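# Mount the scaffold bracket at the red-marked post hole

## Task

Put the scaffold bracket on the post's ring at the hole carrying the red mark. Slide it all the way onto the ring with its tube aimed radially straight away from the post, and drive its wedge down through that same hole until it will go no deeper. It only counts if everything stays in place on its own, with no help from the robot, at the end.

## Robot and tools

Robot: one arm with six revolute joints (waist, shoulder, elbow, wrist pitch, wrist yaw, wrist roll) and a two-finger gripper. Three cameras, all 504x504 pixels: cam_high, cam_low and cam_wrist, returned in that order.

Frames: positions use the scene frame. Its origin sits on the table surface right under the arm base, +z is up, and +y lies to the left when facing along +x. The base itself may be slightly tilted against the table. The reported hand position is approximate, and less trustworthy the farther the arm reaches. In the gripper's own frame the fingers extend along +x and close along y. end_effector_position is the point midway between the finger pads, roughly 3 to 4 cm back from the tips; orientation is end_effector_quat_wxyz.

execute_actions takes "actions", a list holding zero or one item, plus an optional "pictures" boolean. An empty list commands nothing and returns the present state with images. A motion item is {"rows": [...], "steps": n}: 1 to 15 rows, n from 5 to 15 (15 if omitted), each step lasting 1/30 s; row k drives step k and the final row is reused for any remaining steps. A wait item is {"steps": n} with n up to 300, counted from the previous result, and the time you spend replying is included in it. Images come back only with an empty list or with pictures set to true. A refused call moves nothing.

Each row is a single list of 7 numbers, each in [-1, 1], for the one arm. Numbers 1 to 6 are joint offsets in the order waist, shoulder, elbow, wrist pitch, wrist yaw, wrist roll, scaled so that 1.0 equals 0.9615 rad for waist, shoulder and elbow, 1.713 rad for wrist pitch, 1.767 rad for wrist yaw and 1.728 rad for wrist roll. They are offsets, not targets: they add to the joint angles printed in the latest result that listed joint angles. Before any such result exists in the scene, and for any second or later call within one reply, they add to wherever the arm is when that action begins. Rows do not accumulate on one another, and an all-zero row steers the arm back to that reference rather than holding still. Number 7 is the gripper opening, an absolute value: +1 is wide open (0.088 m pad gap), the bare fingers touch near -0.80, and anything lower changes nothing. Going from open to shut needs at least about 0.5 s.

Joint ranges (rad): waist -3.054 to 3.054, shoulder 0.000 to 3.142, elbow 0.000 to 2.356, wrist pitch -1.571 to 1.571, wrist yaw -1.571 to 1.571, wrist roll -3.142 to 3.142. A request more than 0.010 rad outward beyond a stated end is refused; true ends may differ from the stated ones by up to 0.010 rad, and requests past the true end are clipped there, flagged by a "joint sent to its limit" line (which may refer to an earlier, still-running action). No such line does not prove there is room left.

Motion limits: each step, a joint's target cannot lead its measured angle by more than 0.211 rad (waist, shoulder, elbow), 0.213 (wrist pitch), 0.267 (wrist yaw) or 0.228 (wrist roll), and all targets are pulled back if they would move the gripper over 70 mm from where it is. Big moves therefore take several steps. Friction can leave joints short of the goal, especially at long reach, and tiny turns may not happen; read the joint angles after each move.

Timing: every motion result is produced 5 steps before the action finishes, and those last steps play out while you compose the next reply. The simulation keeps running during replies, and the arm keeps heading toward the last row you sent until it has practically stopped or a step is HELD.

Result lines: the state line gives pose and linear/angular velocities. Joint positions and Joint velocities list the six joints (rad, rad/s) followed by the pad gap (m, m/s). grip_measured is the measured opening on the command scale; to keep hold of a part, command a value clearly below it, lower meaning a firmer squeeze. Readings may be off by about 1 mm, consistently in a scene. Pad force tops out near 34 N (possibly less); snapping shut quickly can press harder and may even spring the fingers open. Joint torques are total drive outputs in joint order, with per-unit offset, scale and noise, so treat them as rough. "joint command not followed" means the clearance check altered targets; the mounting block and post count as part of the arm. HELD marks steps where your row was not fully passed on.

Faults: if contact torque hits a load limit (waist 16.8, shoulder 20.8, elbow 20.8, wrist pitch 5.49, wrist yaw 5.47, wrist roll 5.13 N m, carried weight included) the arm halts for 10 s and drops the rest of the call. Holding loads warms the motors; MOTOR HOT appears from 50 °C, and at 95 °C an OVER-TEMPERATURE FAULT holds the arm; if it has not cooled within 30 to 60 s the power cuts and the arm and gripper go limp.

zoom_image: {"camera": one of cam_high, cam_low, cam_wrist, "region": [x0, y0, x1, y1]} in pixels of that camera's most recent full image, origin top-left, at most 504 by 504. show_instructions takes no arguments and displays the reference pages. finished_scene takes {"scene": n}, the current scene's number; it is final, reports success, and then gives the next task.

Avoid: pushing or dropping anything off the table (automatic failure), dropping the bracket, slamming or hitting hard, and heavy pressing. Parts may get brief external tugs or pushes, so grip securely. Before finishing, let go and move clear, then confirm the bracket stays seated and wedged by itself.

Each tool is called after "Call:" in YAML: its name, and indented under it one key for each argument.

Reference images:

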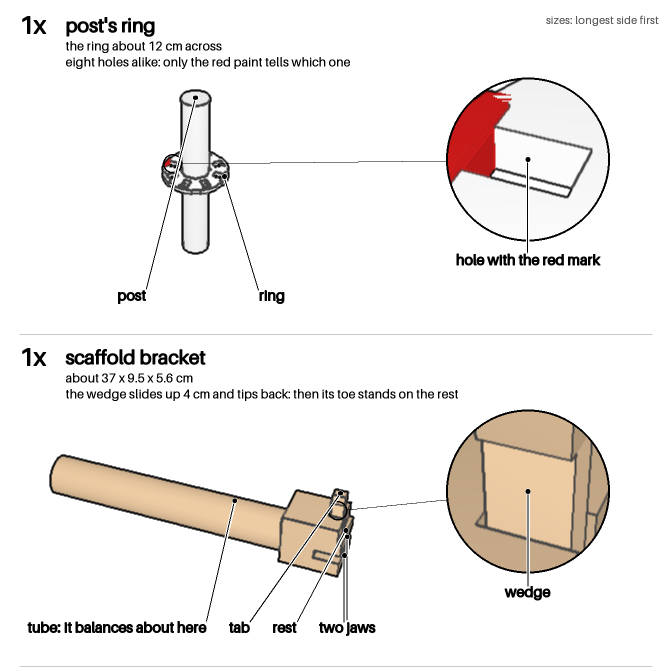

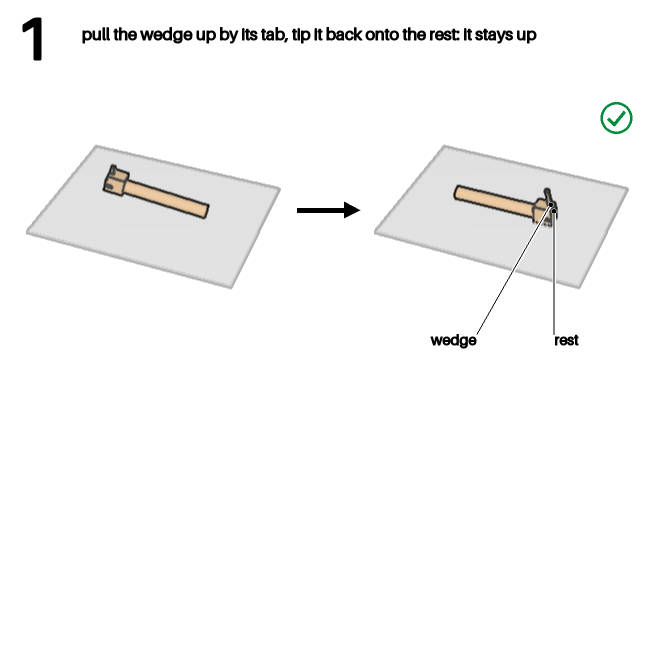

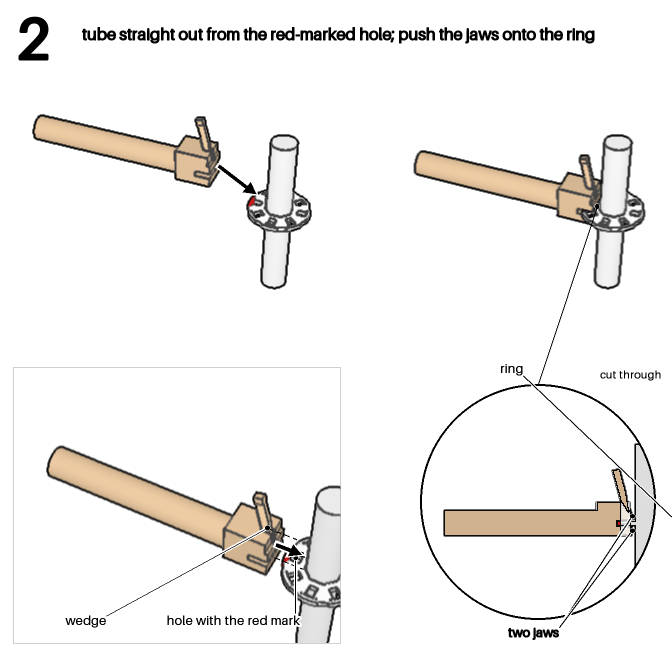

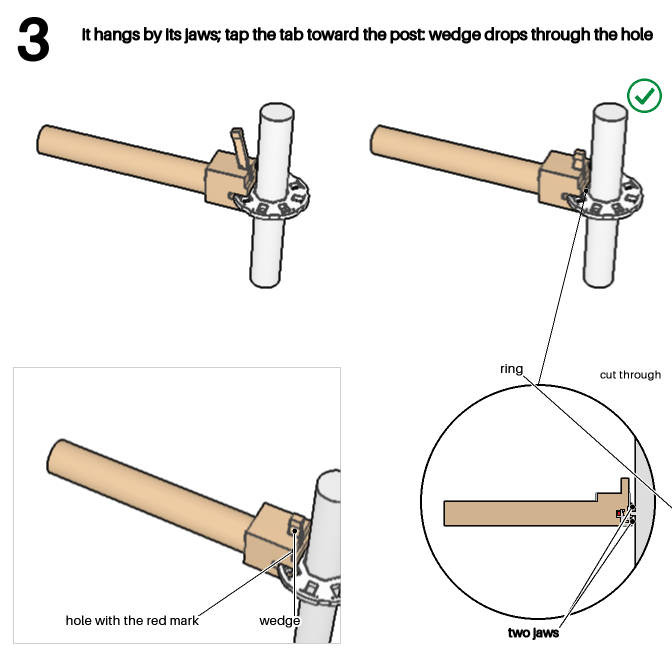

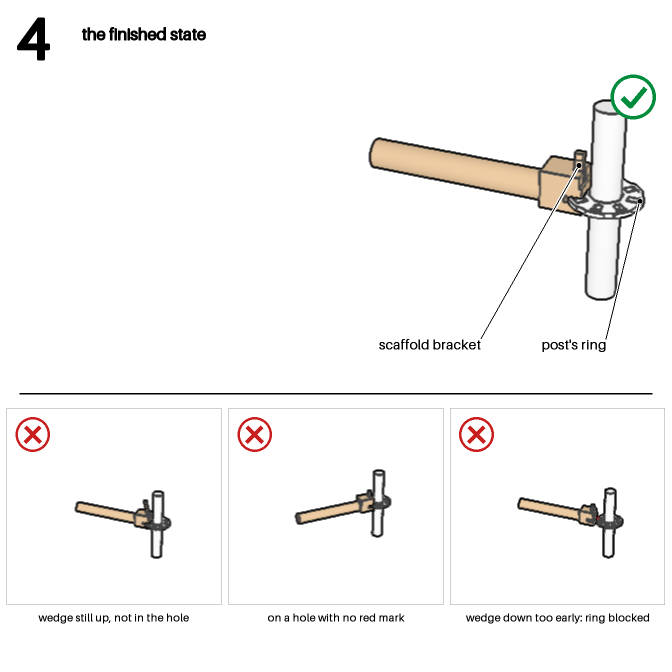

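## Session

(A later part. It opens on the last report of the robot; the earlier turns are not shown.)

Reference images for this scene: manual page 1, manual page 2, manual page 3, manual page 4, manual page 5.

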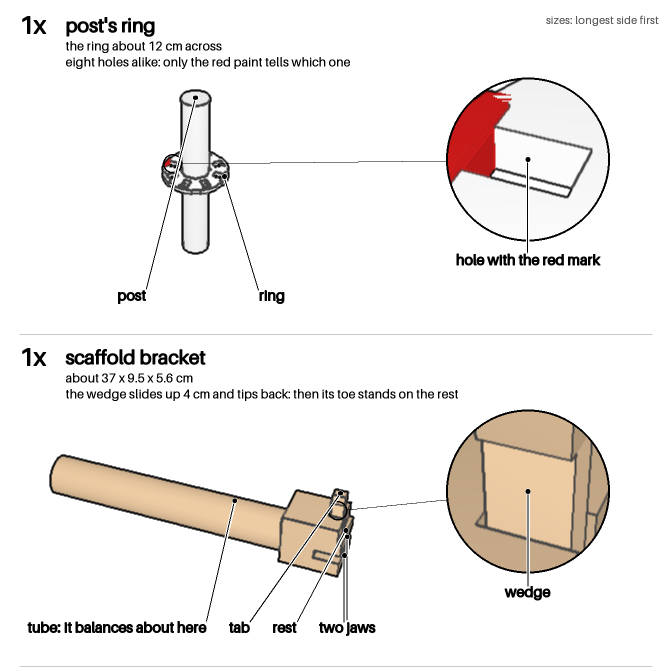

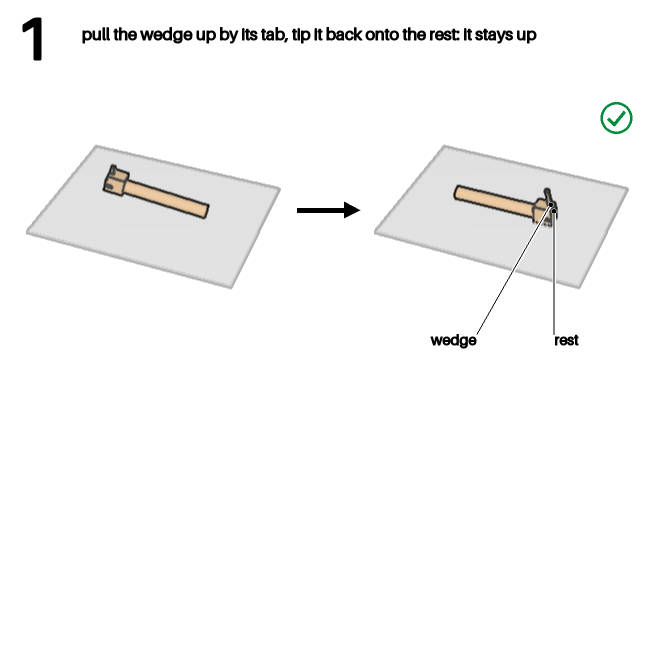

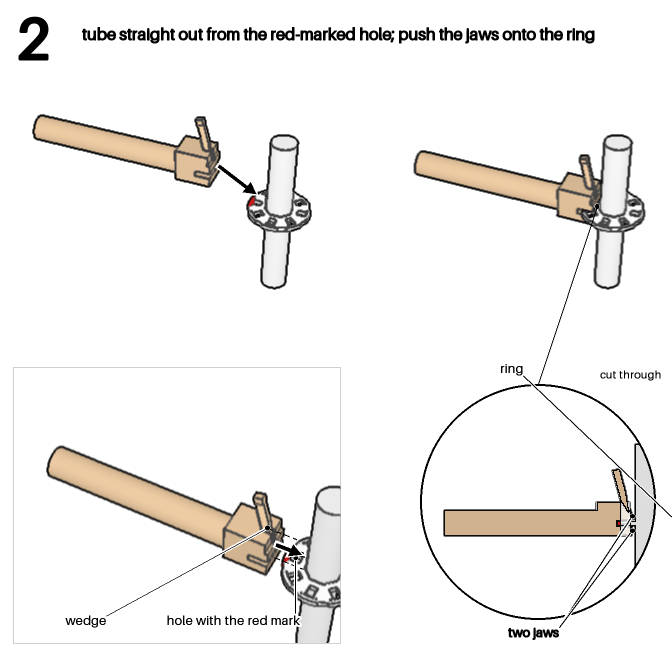

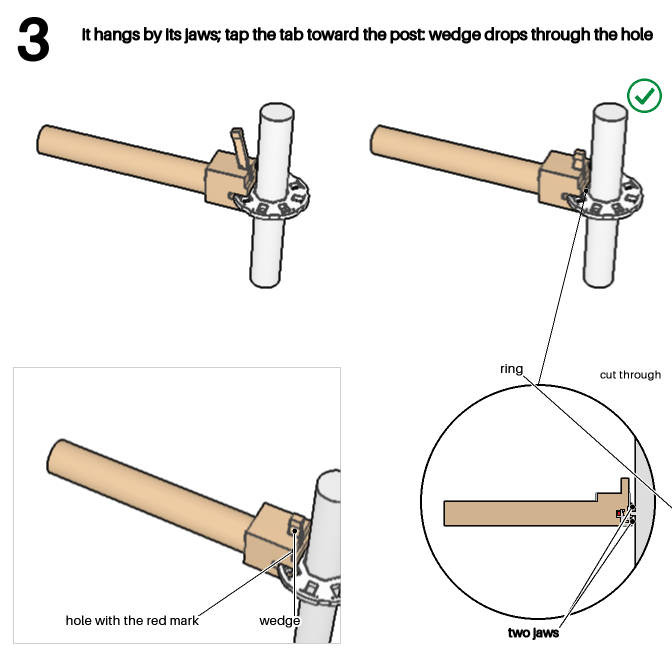

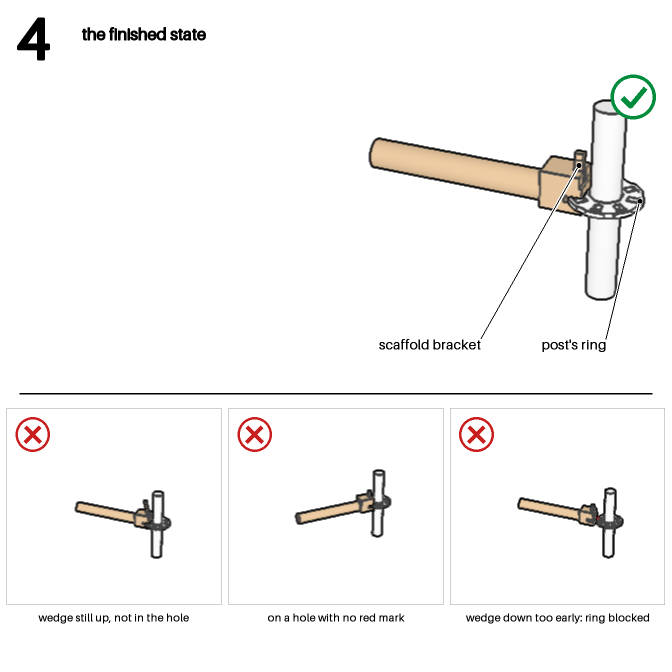

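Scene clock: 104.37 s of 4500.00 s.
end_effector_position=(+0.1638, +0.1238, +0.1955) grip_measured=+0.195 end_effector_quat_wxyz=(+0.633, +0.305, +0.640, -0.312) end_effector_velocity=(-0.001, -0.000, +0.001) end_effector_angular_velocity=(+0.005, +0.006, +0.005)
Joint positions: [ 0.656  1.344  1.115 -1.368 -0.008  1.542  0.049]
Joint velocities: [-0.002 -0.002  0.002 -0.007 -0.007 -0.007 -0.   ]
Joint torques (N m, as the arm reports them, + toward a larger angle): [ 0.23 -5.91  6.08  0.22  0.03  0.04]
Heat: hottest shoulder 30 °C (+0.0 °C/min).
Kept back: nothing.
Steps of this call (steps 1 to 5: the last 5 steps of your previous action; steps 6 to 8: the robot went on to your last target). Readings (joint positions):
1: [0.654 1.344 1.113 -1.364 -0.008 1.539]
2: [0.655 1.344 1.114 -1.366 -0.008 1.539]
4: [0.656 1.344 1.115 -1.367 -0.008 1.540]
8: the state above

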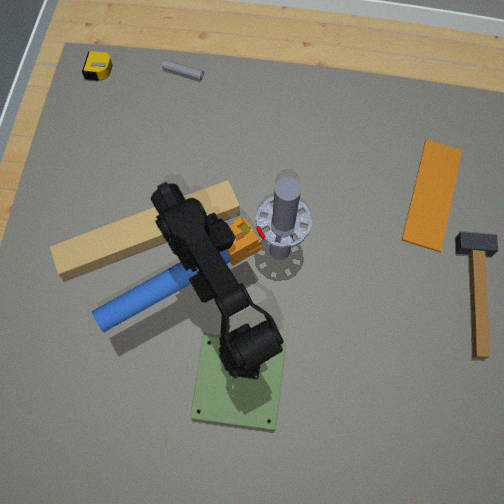

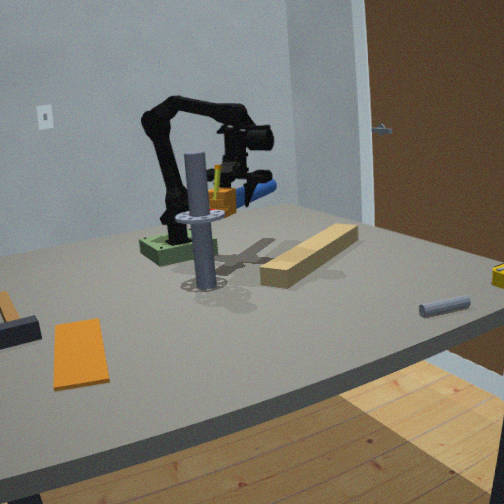

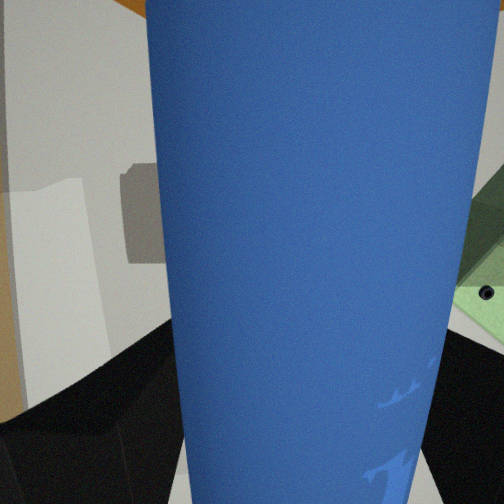

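Call:
execute_actions:
  actions:
    - {"rows":[[-0.103,0.008,0.012,-0.002,0,-0.058,-1]],"steps":15}

Call:
execute_actions:
  actions:
    - {"steps":8}
  pictures: true

Call:
zoom_image:
  camera: "cam_low"
  region: [170, 170, 270, 240]

Call:
zoom_image:
  camera: "cam_high"
  region: [170, 150, 330, 290]

Scene clock: 106.27 s of 4500.00 s.
end_effector_position=(+0.1699, +0.1133, +0.1951) grip_measured=+0.195 end_effector_quat_wxyz=(+0.625, +0.303, +0.651, -0.305) end_effector_velocity=(-0.002, +0.001, +0.000) end_effector_angular_velocity=(+0.029, +0.025, +0.019)
Joint positions: [ 0.58   1.348  1.115 -1.374 -0.032  1.452  0.049]
Joint velocities: [-0.017  0.002  0.002 -0.007 -0.037 -0.037 -0.   ]
Joint torques (N m, as the arm reports them, + toward a larger angle): [-2.15 -3.93  5.65  0.65  1.04 -0.26]
Heat: hottest elbow 30 °C (+0.0 °C/min).
Steps of this call (steps 1 to 15: the robot went on to your last target; steps 16 to 47: nothing new was sent; steps 48 to 57: the first 10 steps of this action). Readings (joint positions):
48: [0.647 1.344 1.115 -1.368 -0.013 1.523]
49: [0.625 1.345 1.115 -1.368 -0.015 1.498]
51: [0.589 1.347 1.115 -1.369 -0.021 1.472]
55: [0.581 1.348 1.115 -1.374 -0.031 1.454]
57: the state above

Scene clock: 106.53 s of 4500.00 s.
end_effector_position=(+0.1698, +0.1132, +0.1951) grip_measured=+0.195 end_effector_quat_wxyz=(+0.625, +0.303, +0.652, -0.305) end_effector_velocity=(-0.004, -0.002, +0.001) end_effector_angular_velocity=(-0.003, +0.018, +0.005)
Joint positions: [ 0.578  1.348  1.115 -1.375 -0.034  1.449  0.049]
Joint velocities: [-0.002 -0.002  0.002 -0.022 -0.007 -0.007  0.   ]
Joint torques (N m, as the arm reports them, + toward a larger angle): [-2.18 -3.89  5.65  0.71  1.07 -0.25]
Heat: hottest elbow 30 °C (+0.0 °C/min).
Kept back: nothing.
Steps of this call (steps 1 to 5: the last 5 steps of your previous action; steps 6 to 8: the robot went on to your last target). Readings (joint positions):
1: [0.579 1.348 1.115 -1.374 -0.032 1.452]
2: [0.579 1.348 1.115 -1.374 -0.033 1.450]
4: [0.578 1.348 1.115 -1.375 -0.034 1.449]
8: the state above

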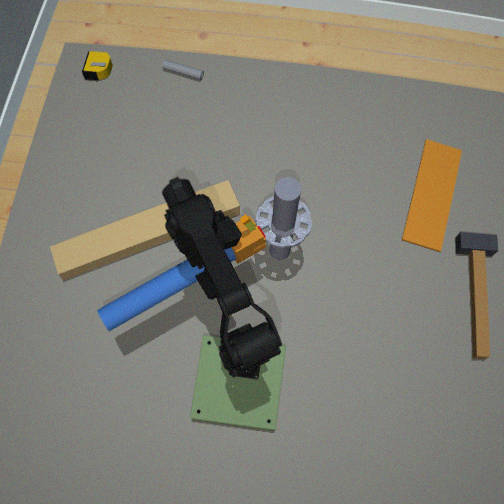

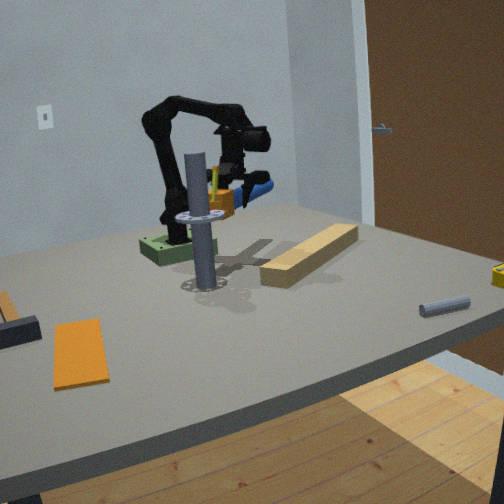

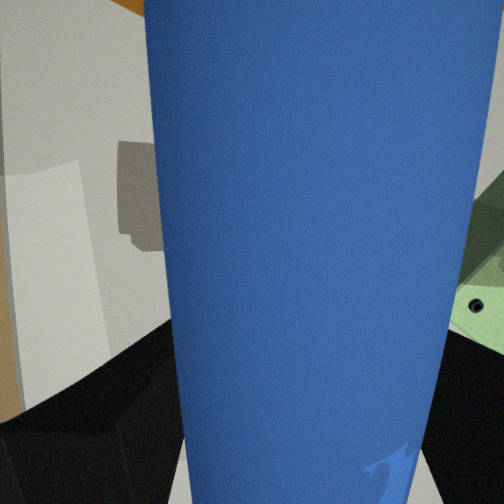

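Region (170, 170, 270, 240) of cam_low's 504x504 image, scaled by 5.040, with more detail than that image has; it fills the top 353 rows of this view, and the rest is white.

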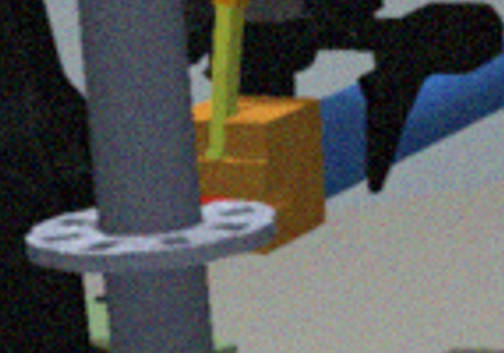

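Region (170, 150, 330, 290) of cam_high's 504x504 image, scaled by 3.150, with more detail than that image has; it fills the top 441 rows of this view, and the rest is white.

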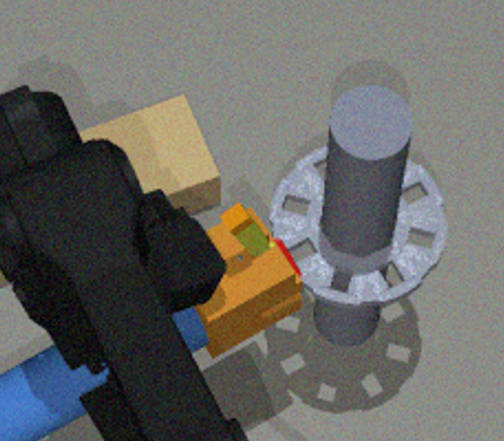

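Call:
execute_actions:
  actions:
    - {"rows":[[0.05,0,0,0,0.017,0.036,-1],[0.05,0,0,0,0.017,0.036,-1],[0.05,0,0,0,0.017,0.036,-1],[0.05,0,0,0,0.017,0.036,-1],[0.05,-0.006,-0.038,0.028,0.017,0.036,-1]],"steps":15}

Call:
execute_actions:
  actions:
    - {"steps":8}
  pictures: true

Call:
zoom_image:
  camera: "cam_low"
  region: [170, 170, 270, 240]

Scene clock: 107.53 s of 4500.00 s.
end_effector_position=(+0.1676, +0.1177, +0.1866) grip_measured=+0.195 end_effector_quat_wxyz=(+0.631, +0.303, +0.641, -0.314) end_effector_velocity=(-0.011, -0.006, -0.018) end_effector_angular_velocity=(-0.036, +0.038, -0.010)
Joint positions: [ 0.622  1.348  1.082 -1.338 -0.008  1.506  0.049]
Joint velocities: [ 0.012 -0.002 -0.076  0.022  0.007  0.022 -0.   ]
Joint torques (N m, as the arm reports them, + toward a larger angle): [ 0.16 -5.18  4.75  0.82  0.15  0.04]
Heat: hottest elbow 30 °C (+0.0 °C/min).
Steps of this call (steps 1 to 15: the robot went on to your last target; steps 16 to 20: nothing new was sent; steps 21 to 30: the first 10 steps of this action). Readings (joint positions):
21: [0.583 1.348 1.115 -1.374 -0.028 1.456]
22: [0.593 1.348 1.115 -1.374 -0.016 1.471]
24: [0.608 1.349 1.115 -1.374 -0.008 1.489]
28: [0.620 1.348 1.090 -1.340 -0.008 1.503]
30: the state above

Scene clock: 107.80 s of 4500.00 s.
end_effector_position=(+0.1683, +0.1186, +0.1858) grip_measured=+0.195 end_effector_quat_wxyz=(+0.632, +0.304, +0.640, -0.312) end_effector_velocity=(-0.005, +0.001, -0.002) end_effector_angular_velocity=(+0.008, +0.027, -0.005)
Joint positions: [ 0.623  1.348  1.079 -1.33  -0.008  1.508  0.049]
Joint velocities: [ 0.002  0.002 -0.007 -0.007 -0.022  0.007 -0.   ]
Joint torques (N m, as the arm reports them, + toward a larger angle): [ 0.21 -5.16  4.63  0.63  0.16  0.04]
Heat: hottest elbow 30 °C (+0.0 °C/min).
Kept back: nothing.
Steps of this call (steps 1 to 5: the last 5 steps of your previous action; steps 6 to 8: the robot went on to your last target). Readings (joint positions):
1: [0.622 1.348 1.080 -1.336 -0.008 1.507]
2: [0.622 1.348 1.079 -1.333 -0.008 1.507]
4: [0.623 1.348 1.079 -1.330 -0.008 1.508]
8: the state above

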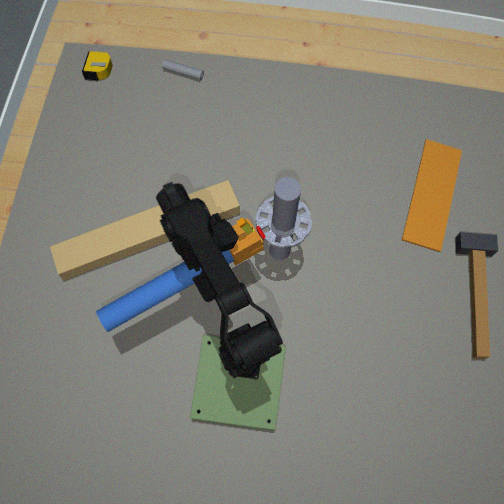

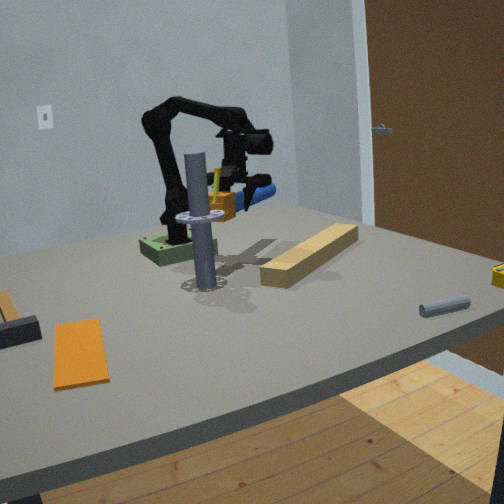

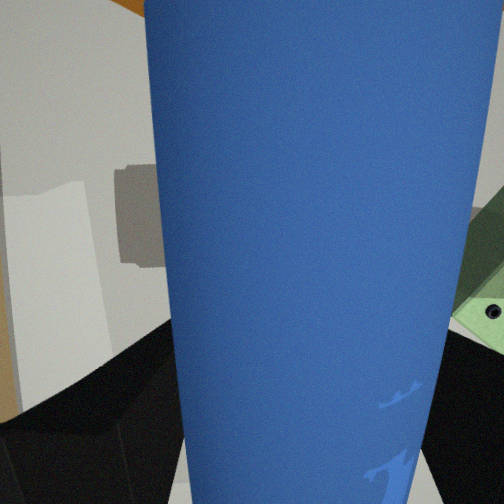

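Region (170, 170, 270, 240) of cam_low's 504x504 image, scaled by 5.040, with more detail than that image has; it fills the top 353 rows of this view, and the rest is white.

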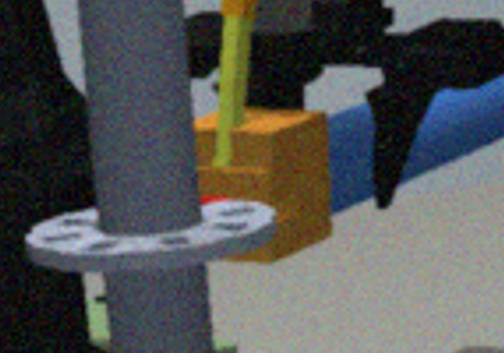

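Call:
execute_actions:
  actions:
    - {"rows":[[-0.078,0.006,0.01,-0.002,0,-0.043,-1]],"steps":15}

Call:
execute_actions:
  actions:
    - {"steps":8}
  pictures: true

Call:
zoom_image:
  camera: "cam_low"
  region: [170, 170, 270, 240]

Call:
zoom_image:
  camera: "cam_high"
  region: [170, 150, 330, 290]

Scene clock: 108.43 s of 4500.00 s.
end_effector_position=(+0.1706, +0.1135, +0.1856) grip_measured=+0.195 end_effector_quat_wxyz=(+0.624, +0.303, +0.653, -0.303) end_effector_velocity=(-0.003, +0.001, +0.000) end_effector_angular_velocity=(+0.029, +0.025, +0.033)
Joint positions: [ 0.575  1.35   1.079 -1.335 -0.037  1.444  0.049]
Joint velocities: [-0.017 -0.002 -0.002 -0.007 -0.037 -0.051 -0.   ]
Joint torques (N m, as the arm reports them, + toward a larger angle): [-2.61 -3.99  5.45  0.59  1.25 -0.22]
Heat: hottest elbow 30 °C (+0.0 °C/min).
Steps of this call (steps 1 to 9: the robot went on to your last target; steps 10 to 19: the first 10 steps of this action). Readings (joint positions):
10: [0.617 1.348 1.079 -1.329 -0.010 1.495]
11: [0.600 1.348 1.079 -1.329 -0.011 1.477]
13: [0.582 1.350 1.079 -1.330 -0.029 1.459]
17: [0.576 1.350 1.079 -1.334 -0.036 1.446]
19: the state above

Scene clock: 108.70 s of 4500.00 s.
end_effector_position=(+0.1705, +0.1135, +0.1856) grip_measured=+0.195 end_effector_quat_wxyz=(+0.624, +0.303, +0.654, -0.302) end_effector_velocity=(-0.002, -0.001, +0.001) end_effector_angular_velocity=(+0.006, +0.006, +0.019)
Joint positions: [ 0.574  1.35   1.079 -1.336 -0.039  1.441  0.049]
Joint velocities: [-0.002 -0.007 -0.002 -0.007 -0.007 -0.022 -0.   ]
Joint torques (N m, as the arm reports them, + toward a larger angle): [-2.56 -3.91  5.5   0.6   1.27 -0.21]
Heat: hottest elbow 30 °C (+0.0 °C/min).
Kept back: nothing.
Steps of this call (steps 1 to 5: the last 5 steps of your previous action; steps 6 to 8: the robot went on to your last target). Readings (joint positions):
1: [0.575 1.350 1.079 -1.335 -0.038 1.443]
2: [0.574 1.350 1.079 -1.335 -0.038 1.442]
4: [0.574 1.350 1.079 -1.336 -0.039 1.442]
8: the state above

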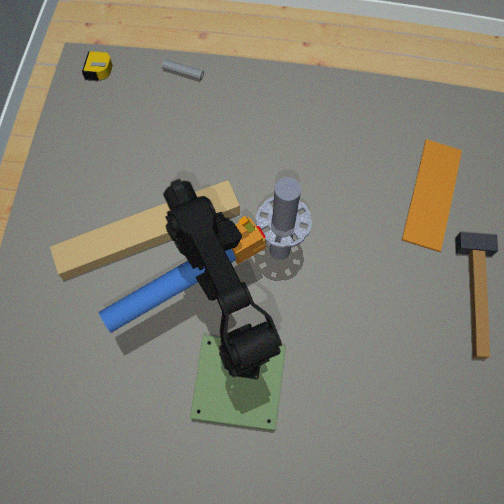

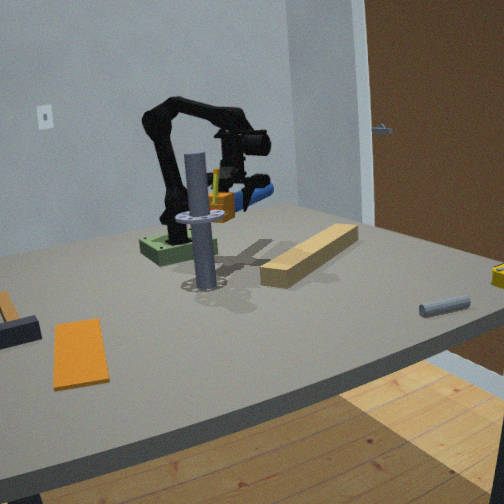

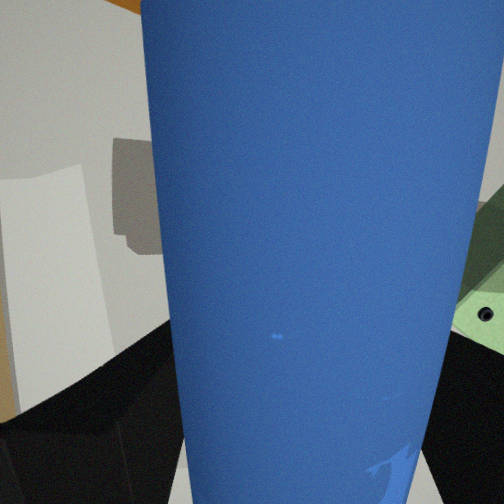

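Region (170, 170, 270, 240) of cam_low's 504x504 image, scaled by 5.040, with more detail than that image has; it fills the top 353 rows of this view, and the rest is white.

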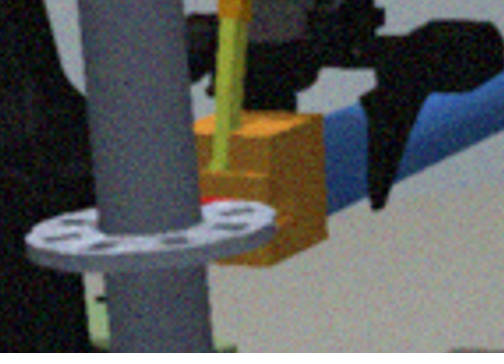

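Region (170, 150, 330, 290) of cam_high's 504x504 image, scaled by 3.150, with more detail than that image has; it fills the top 441 rows of this view, and the rest is white.

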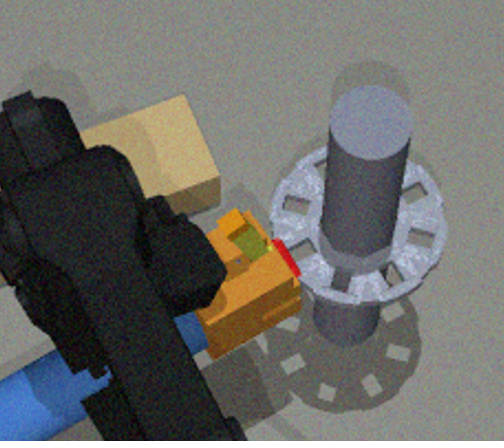

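Call:
execute_actions:
  actions:
    - {"rows":[[-0.03,0,0.006,-0.001,0.0,-0.018,-1],[-0.03,0,0.008,-0.002,0.0,-0.018,-1],[-0.03,0,0.010,-0.003,0.0,-0.018,-1],[-0.03,0,0.012,-0.004,0.0,-0.018,-1],[-0.03,0,0.014,-0.005,0.0,-0.018,-1],[-0.03,0,0.016,-0.006,0.0,-0.018,-1],[-0.03,0,0.018,-0.007,0.0,-0.018,-1],[-0.03,0,0.020,-0.008,0.0,-0.018,-1],[-0.03,0,0.022,-0.009,0.0,-0.018,-1],[-0.03,0,0.024,-0.010,0.0,-0.018,-1],[-0.03,0,0.026,-0.011,0.0,-0.018,-1],[-0.03,0,0.026,-0.011,0.0,-0.018,-1]],"steps":15}

Call:
execute_actions:
  actions:
    - {"steps":8}
  pictures: true

Call:
zoom_image:
  camera: "cam_low"
  region: [170, 170, 270, 240]

Scene clock: 109.63 s of 4500.00 s.
end_effector_position=(+0.1692, +0.1121, +0.1862) grip_measured=+0.195 end_effector_quat_wxyz=(+0.619, +0.299, +0.662, -0.297) end_effector_velocity=(-0.002, -0.005, +0.005) end_effector_angular_velocity=(+0.000, +0.017, +0.029)
Joint positions: [ 0.561  1.35   1.081 -1.346 -0.054  1.414  0.049]
Joint velocities: [-0.022 -0.002  0.017 -0.037 -0.007 -0.051  0.   ]
Joint torques (N m, as the arm reports them, + toward a larger angle): [-1.58 -4.49  6.27  0.26  0.66 -0.08]
Heat: hottest elbow 30 °C (+0.0 °C/min).
Steps of this call (steps 1 to 15: the robot went on to your last target; steps 16 to 18: nothing new was sent; steps 19 to 28: the first 10 steps of this action). Readings (joint positions):
19: [0.572 1.350 1.079 -1.337 -0.041 1.437]
20: [0.569 1.350 1.079 -1.339 -0.044 1.431]
22: [0.565 1.350 1.079 -1.341 -0.049 1.424]
26: [0.562 1.350 1.079 -1.344 -0.052 1.416]
28: the state above

Scene clock: 109.90 s of 4500.00 s.
end_effector_position=(+0.1690, +0.1120, +0.1869) grip_measured=+0.195 end_effector_quat_wxyz=(+0.619, +0.299, +0.663, -0.297) end_effector_velocity=(-0.005, -0.001, +0.001) end_effector_angular_velocity=(-0.002, +0.018, +0.009)
Joint positions: [ 0.559  1.35   1.084 -1.35  -0.057  1.41   0.049]
Joint velocities: [ 0.002 -0.002  0.002 -0.022 -0.007 -0.007 -0.   ]
Joint torques (N m, as the arm reports them, + toward a larger angle): [-1.48 -4.6   6.37  0.16  0.7  -0.02]
Heat: hottest elbow 30 °C (+0.0 °C/min).
Kept back: nothing.
Steps of this call (steps 1 to 5: the last 5 steps of your previous action; steps 6 to 8: the robot went on to your last target). Readings (joint positions):
1: [0.561 1.350 1.082 -1.347 -0.055 1.413]
2: [0.560 1.350 1.082 -1.348 -0.055 1.412]
4: [0.559 1.350 1.083 -1.349 -0.056 1.411]
8: the state above

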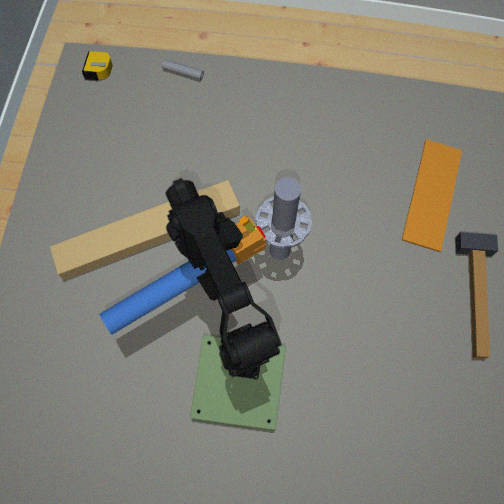

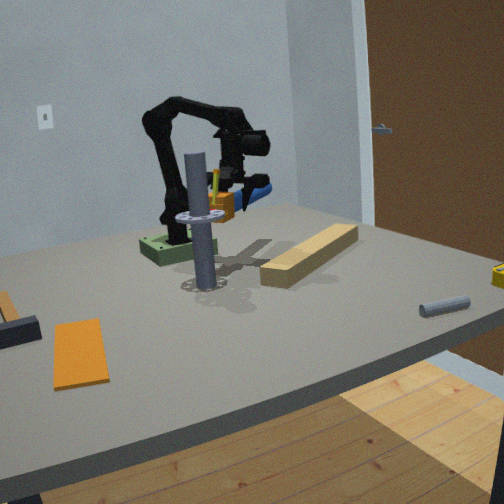

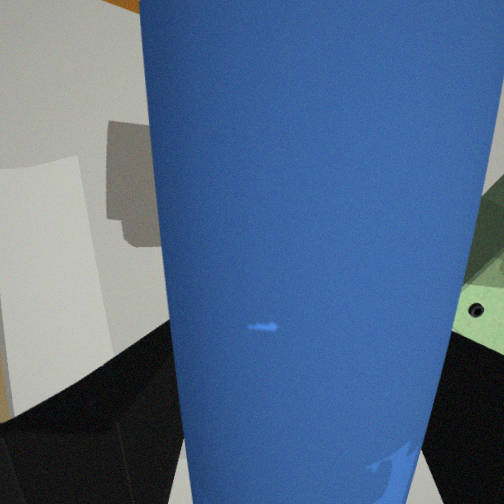

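Region (170, 170, 270, 240) of cam_low's 504x504 image, scaled by 5.040, with more detail than that image has; it fills the top 353 rows of this view, and the rest is white.

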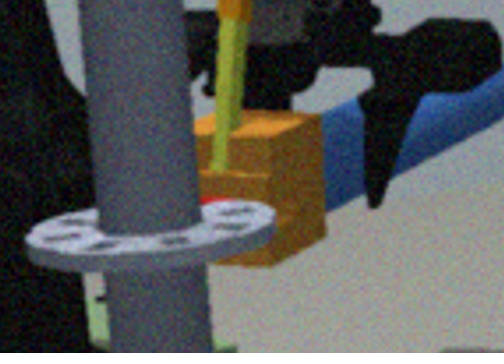

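Call:
execute_actions:
  actions:
    - {"rows":[[0.071,0,0,0,0.03,0.058,-1],[0.071,0,0,0,0.03,0.058,-1],[0.071,0,0,0,0.03,0.058,-1],[0.071,0,0,0,0.03,0.058,-1],[0.071,-0.002,0.012,0.008,0.03,0.058,-1]],"steps":15}

Call:
execute_actions:
  actions:
    - {"steps":8}
  pictures: true

Call:
zoom_image:
  camera: "cam_low"
  region: [195, 185, 245, 225]

Scene clock: 110.50 s of 4500.00 s.
end_effector_position=(+0.1674, +0.1181, +0.1866) grip_measured=+0.195 end_effector_quat_wxyz=(+0.631, +0.301, +0.643, -0.313) end_effector_velocity=(-0.003, +0.001, -0.000) end_effector_angular_velocity=(-0.011, +0.002, -0.005)
Joint positions: [ 0.622  1.351  1.084 -1.341 -0.009  1.505  0.049]
Joint velocities: [ 0.017 -0.002 -0.002 -0.007  0.007  0.022 -0.   ]
Joint torques (N m, as the arm reports them, + toward a larger angle): [ 0.18 -4.71  5.6   0.57  0.17  0.06]
Heat: hottest elbow 30 °C (+0.0 °C/min).
Steps of this call (steps 1 to 8: the robot went on to your last target; steps 9 to 18: the first 10 steps of this action). Readings (joint positions):
9: [0.567 1.351 1.084 -1.351 -0.046 1.428]
10: [0.582 1.351 1.084 -1.351 -0.029 1.454]
12: [0.605 1.351 1.084 -1.351 -0.018 1.480]
16: [0.620 1.351 1.084 -1.342 -0.011 1.501]
18: the state above

Scene clock: 110.77 s of 4500.00 s.
end_effector_position=(+0.1676, +0.1184, +0.1866) grip_measured=+0.195 end_effector_quat_wxyz=(+0.631, +0.302, +0.642, -0.314) end_effector_velocity=(-0.000, +0.002, -0.000) end_effector_angular_velocity=(+0.010, -0.002, +0.010)
Joint positions: [ 0.624  1.351  1.084 -1.339 -0.008  1.508  0.049]
Joint velocities: [ 0.002 -0.002 -0.002  0.007 -0.007 -0.007 -0.   ]
Joint torques (N m, as the arm reports them, + toward a larger angle): [ 0.17 -4.8   5.61  0.61  0.17  0.05]
Heat: hottest elbow 30 °C (+0.0 °C/min).
Kept back: nothing.
Steps of this call (steps 1 to 5: the last 5 steps of your previous action; steps 6 to 8: the robot went on to your last target). Readings (joint positions):
1: [0.623 1.351 1.084 -1.341 -0.009 1.506]
2: [0.623 1.351 1.084 -1.340 -0.008 1.507]
4: [0.624 1.351 1.084 -1.339 -0.008 1.507]
8: the state above

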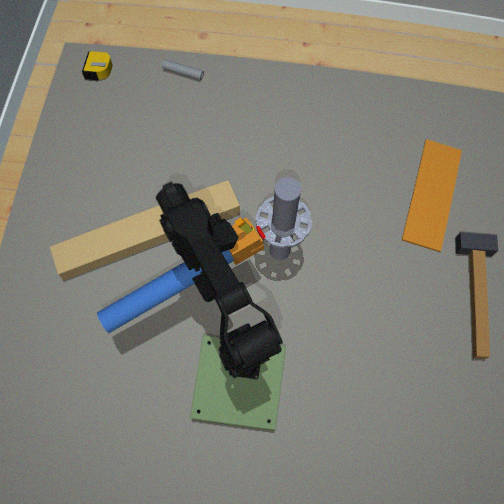

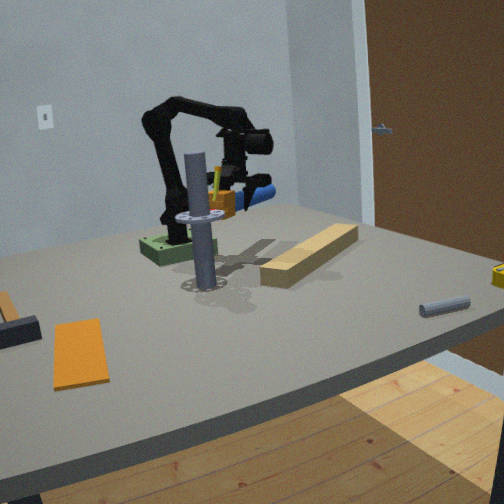

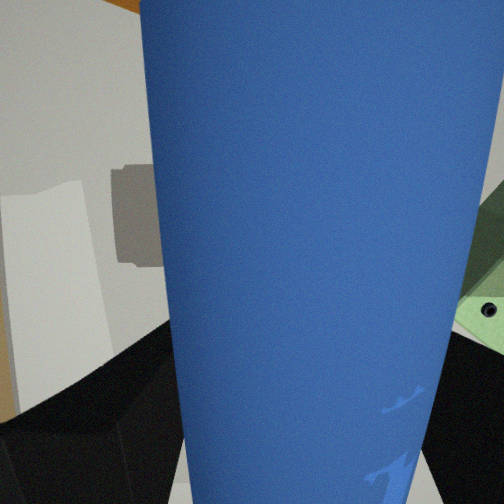

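Region (195, 185, 245, 225) of cam_low's 504x504 image, scaled by 10.080, with more detail than that image has; it fills the top 403 rows of this view, and the rest is white.

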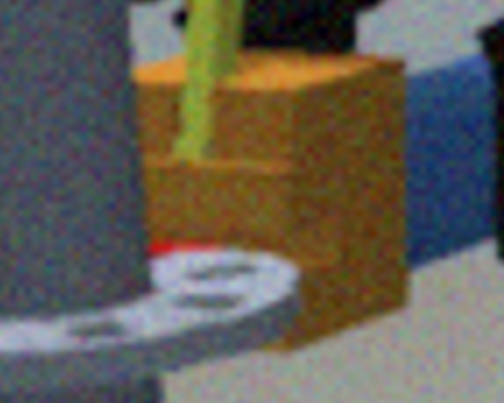

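Call:
execute_actions:
  actions:
    - {"rows":[[0,0.0,-0.02,0.012,0,0,-1]],"steps":12}

Call:
execute_actions:
  actions:
    - {"rows":[[-0.078,0.006,0.0,0,0,-0.043,-1]],"steps":15}

Call:
execute_actions:
  actions:
    - {"steps":8}
  pictures: true

Call:
zoom_image:
  camera: "cam_low"
  region: [170, 170, 270, 240]

Call:
zoom_image:
  camera: "cam_high"
  region: [170, 150, 330, 290]

Scene clock: 111.60 s of 4500.00 s.
end_effector_position=(+0.1672, +0.1181, +0.1822) grip_measured=+0.195 end_effector_quat_wxyz=(+0.631, +0.301, +0.642, -0.315) end_effector_velocity=(-0.003, -0.002, -0.009) end_effector_angular_velocity=(-0.001, +0.014, +0.005)
Joint positions: [ 0.624  1.351  1.067 -1.324 -0.008  1.508  0.049]
Joint velocities: [-0.002 -0.002 -0.037  0.022 -0.007 -0.007  0.   ]
Joint torques (N m, as the arm reports them, + toward a larger angle): [-0.05 -4.54  4.67  0.67 -0.02 -0.02]
Heat: hottest elbow 30 °C (+0.0 °C/min).
Steps of this call (steps 1 to 15: the robot went on to your last target; steps 16 to 18: nothing new was sent; steps 19 to 25: the first 7 steps of this action). Readings (joint positions):
19: [0.624 1.351 1.083 -1.336 -0.008 1.508]
20: [0.624 1.351 1.080 -1.330 -0.008 1.508]
22: [0.624 1.351 1.074 -1.324 -0.008 1.508]
25: the state above

Scene clock: 112.10 s of 4500.00 s.
end_effector_position=(+0.1704, +0.1127, +0.1813) grip_measured=+0.195 end_effector_quat_wxyz=(+0.623, +0.301, +0.654, -0.306) end_effector_velocity=(-0.003, +0.000, +0.001) end_effector_angular_velocity=(+0.031, +0.021, +0.004)
Joint positions: [ 0.574  1.354  1.065 -1.324 -0.035  1.445  0.049]
Joint velocities: [-0.017 -0.007 -0.002 -0.007 -0.037 -0.022 -0.   ]
Joint torques (N m, as the arm reports them, + toward a larger angle): [-2.37 -4.17  4.74  0.65  1.12 -0.26]
Heat: hottest elbow 30 °C (+0.0 °C/min).
Steps of this call (steps 1 to 5: the last 5 steps of your previous action; steps 6 to 15: the first 10 steps of this action, its rows measured from where the robot was after step 5). Readings (joint positions):
5: [0.624 1.351 1.066 -1.321 -0.008 1.508]
6: [0.617 1.352 1.066 -1.321 -0.012 1.494]
7: [0.601 1.353 1.066 -1.321 -0.013 1.475]
9: [0.580 1.354 1.066 -1.321 -0.028 1.458]
13: [0.575 1.354 1.066 -1.324 -0.034 1.447]
15: the state above

Scene clock: 112.37 s of 4500.00 s.
end_effector_position=(+0.1703, +0.1126, +0.1812) grip_measured=+0.195 end_effector_quat_wxyz=(+0.623, +0.301, +0.654, -0.306) end_effector_velocity=(+0.002, -0.002, -0.000) end_effector_angular_velocity=(-0.002, -0.010, +0.000)
Joint positions: [ 0.573  1.354  1.065 -1.324 -0.036  1.442  0.049]
Joint velocities: [-0.007 -0.002 -0.002  0.007  0.007 -0.007 -0.   ]
Joint torques (N m, as the arm reports them, + toward a larger angle): [-2.4  -4.1   4.68  0.66  1.2  -0.26]
Heat: hottest elbow 30 °C (+0.0 °C/min).
Kept back: nothing.
Steps of this call (steps 1 to 5: the last 5 steps of your previous action; steps 6 to 8: the robot went on to your last target). Readings (joint positions):
1: [0.574 1.354 1.065 -1.324 -0.036 1.444]
2: [0.574 1.354 1.065 -1.324 -0.036 1.444]
4: [0.573 1.354 1.065 -1.324 -0.036 1.443]
8: the state above

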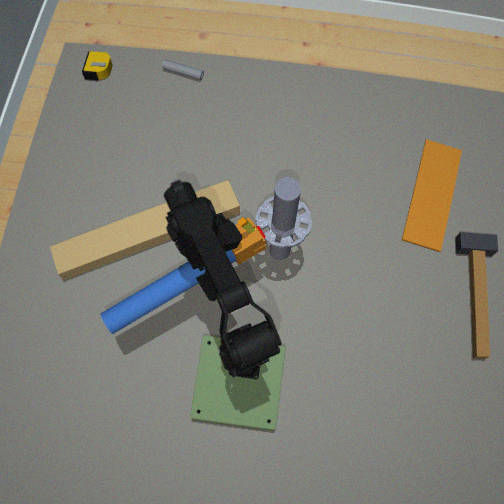

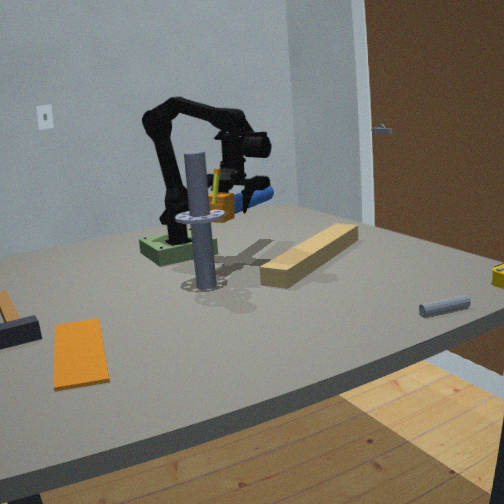

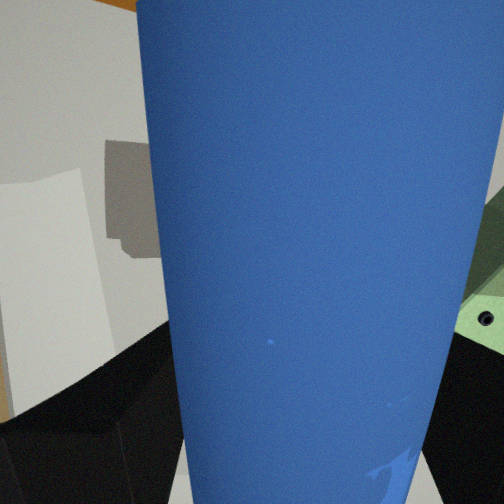

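Region (170, 170, 270, 240) of cam_low's 504x504 image, scaled by 5.040, with more detail than that image has; it fills the top 353 rows of this view, and the rest is white.

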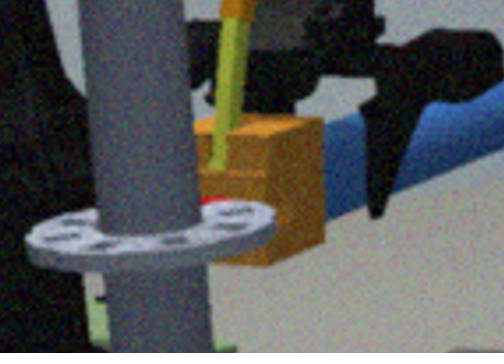

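Region (170, 150, 330, 290) of cam_high's 504x504 image, scaled by 3.150, with more detail than that image has; it fills the top 441 rows of this view, and the rest is white.

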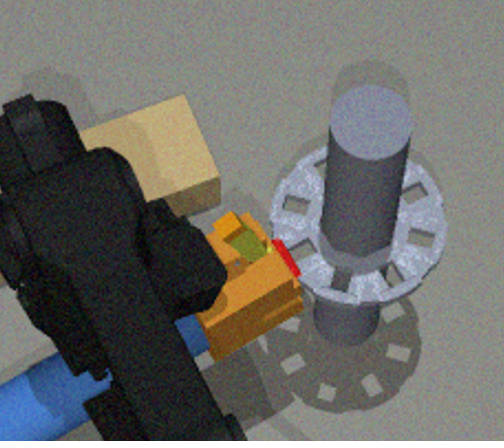

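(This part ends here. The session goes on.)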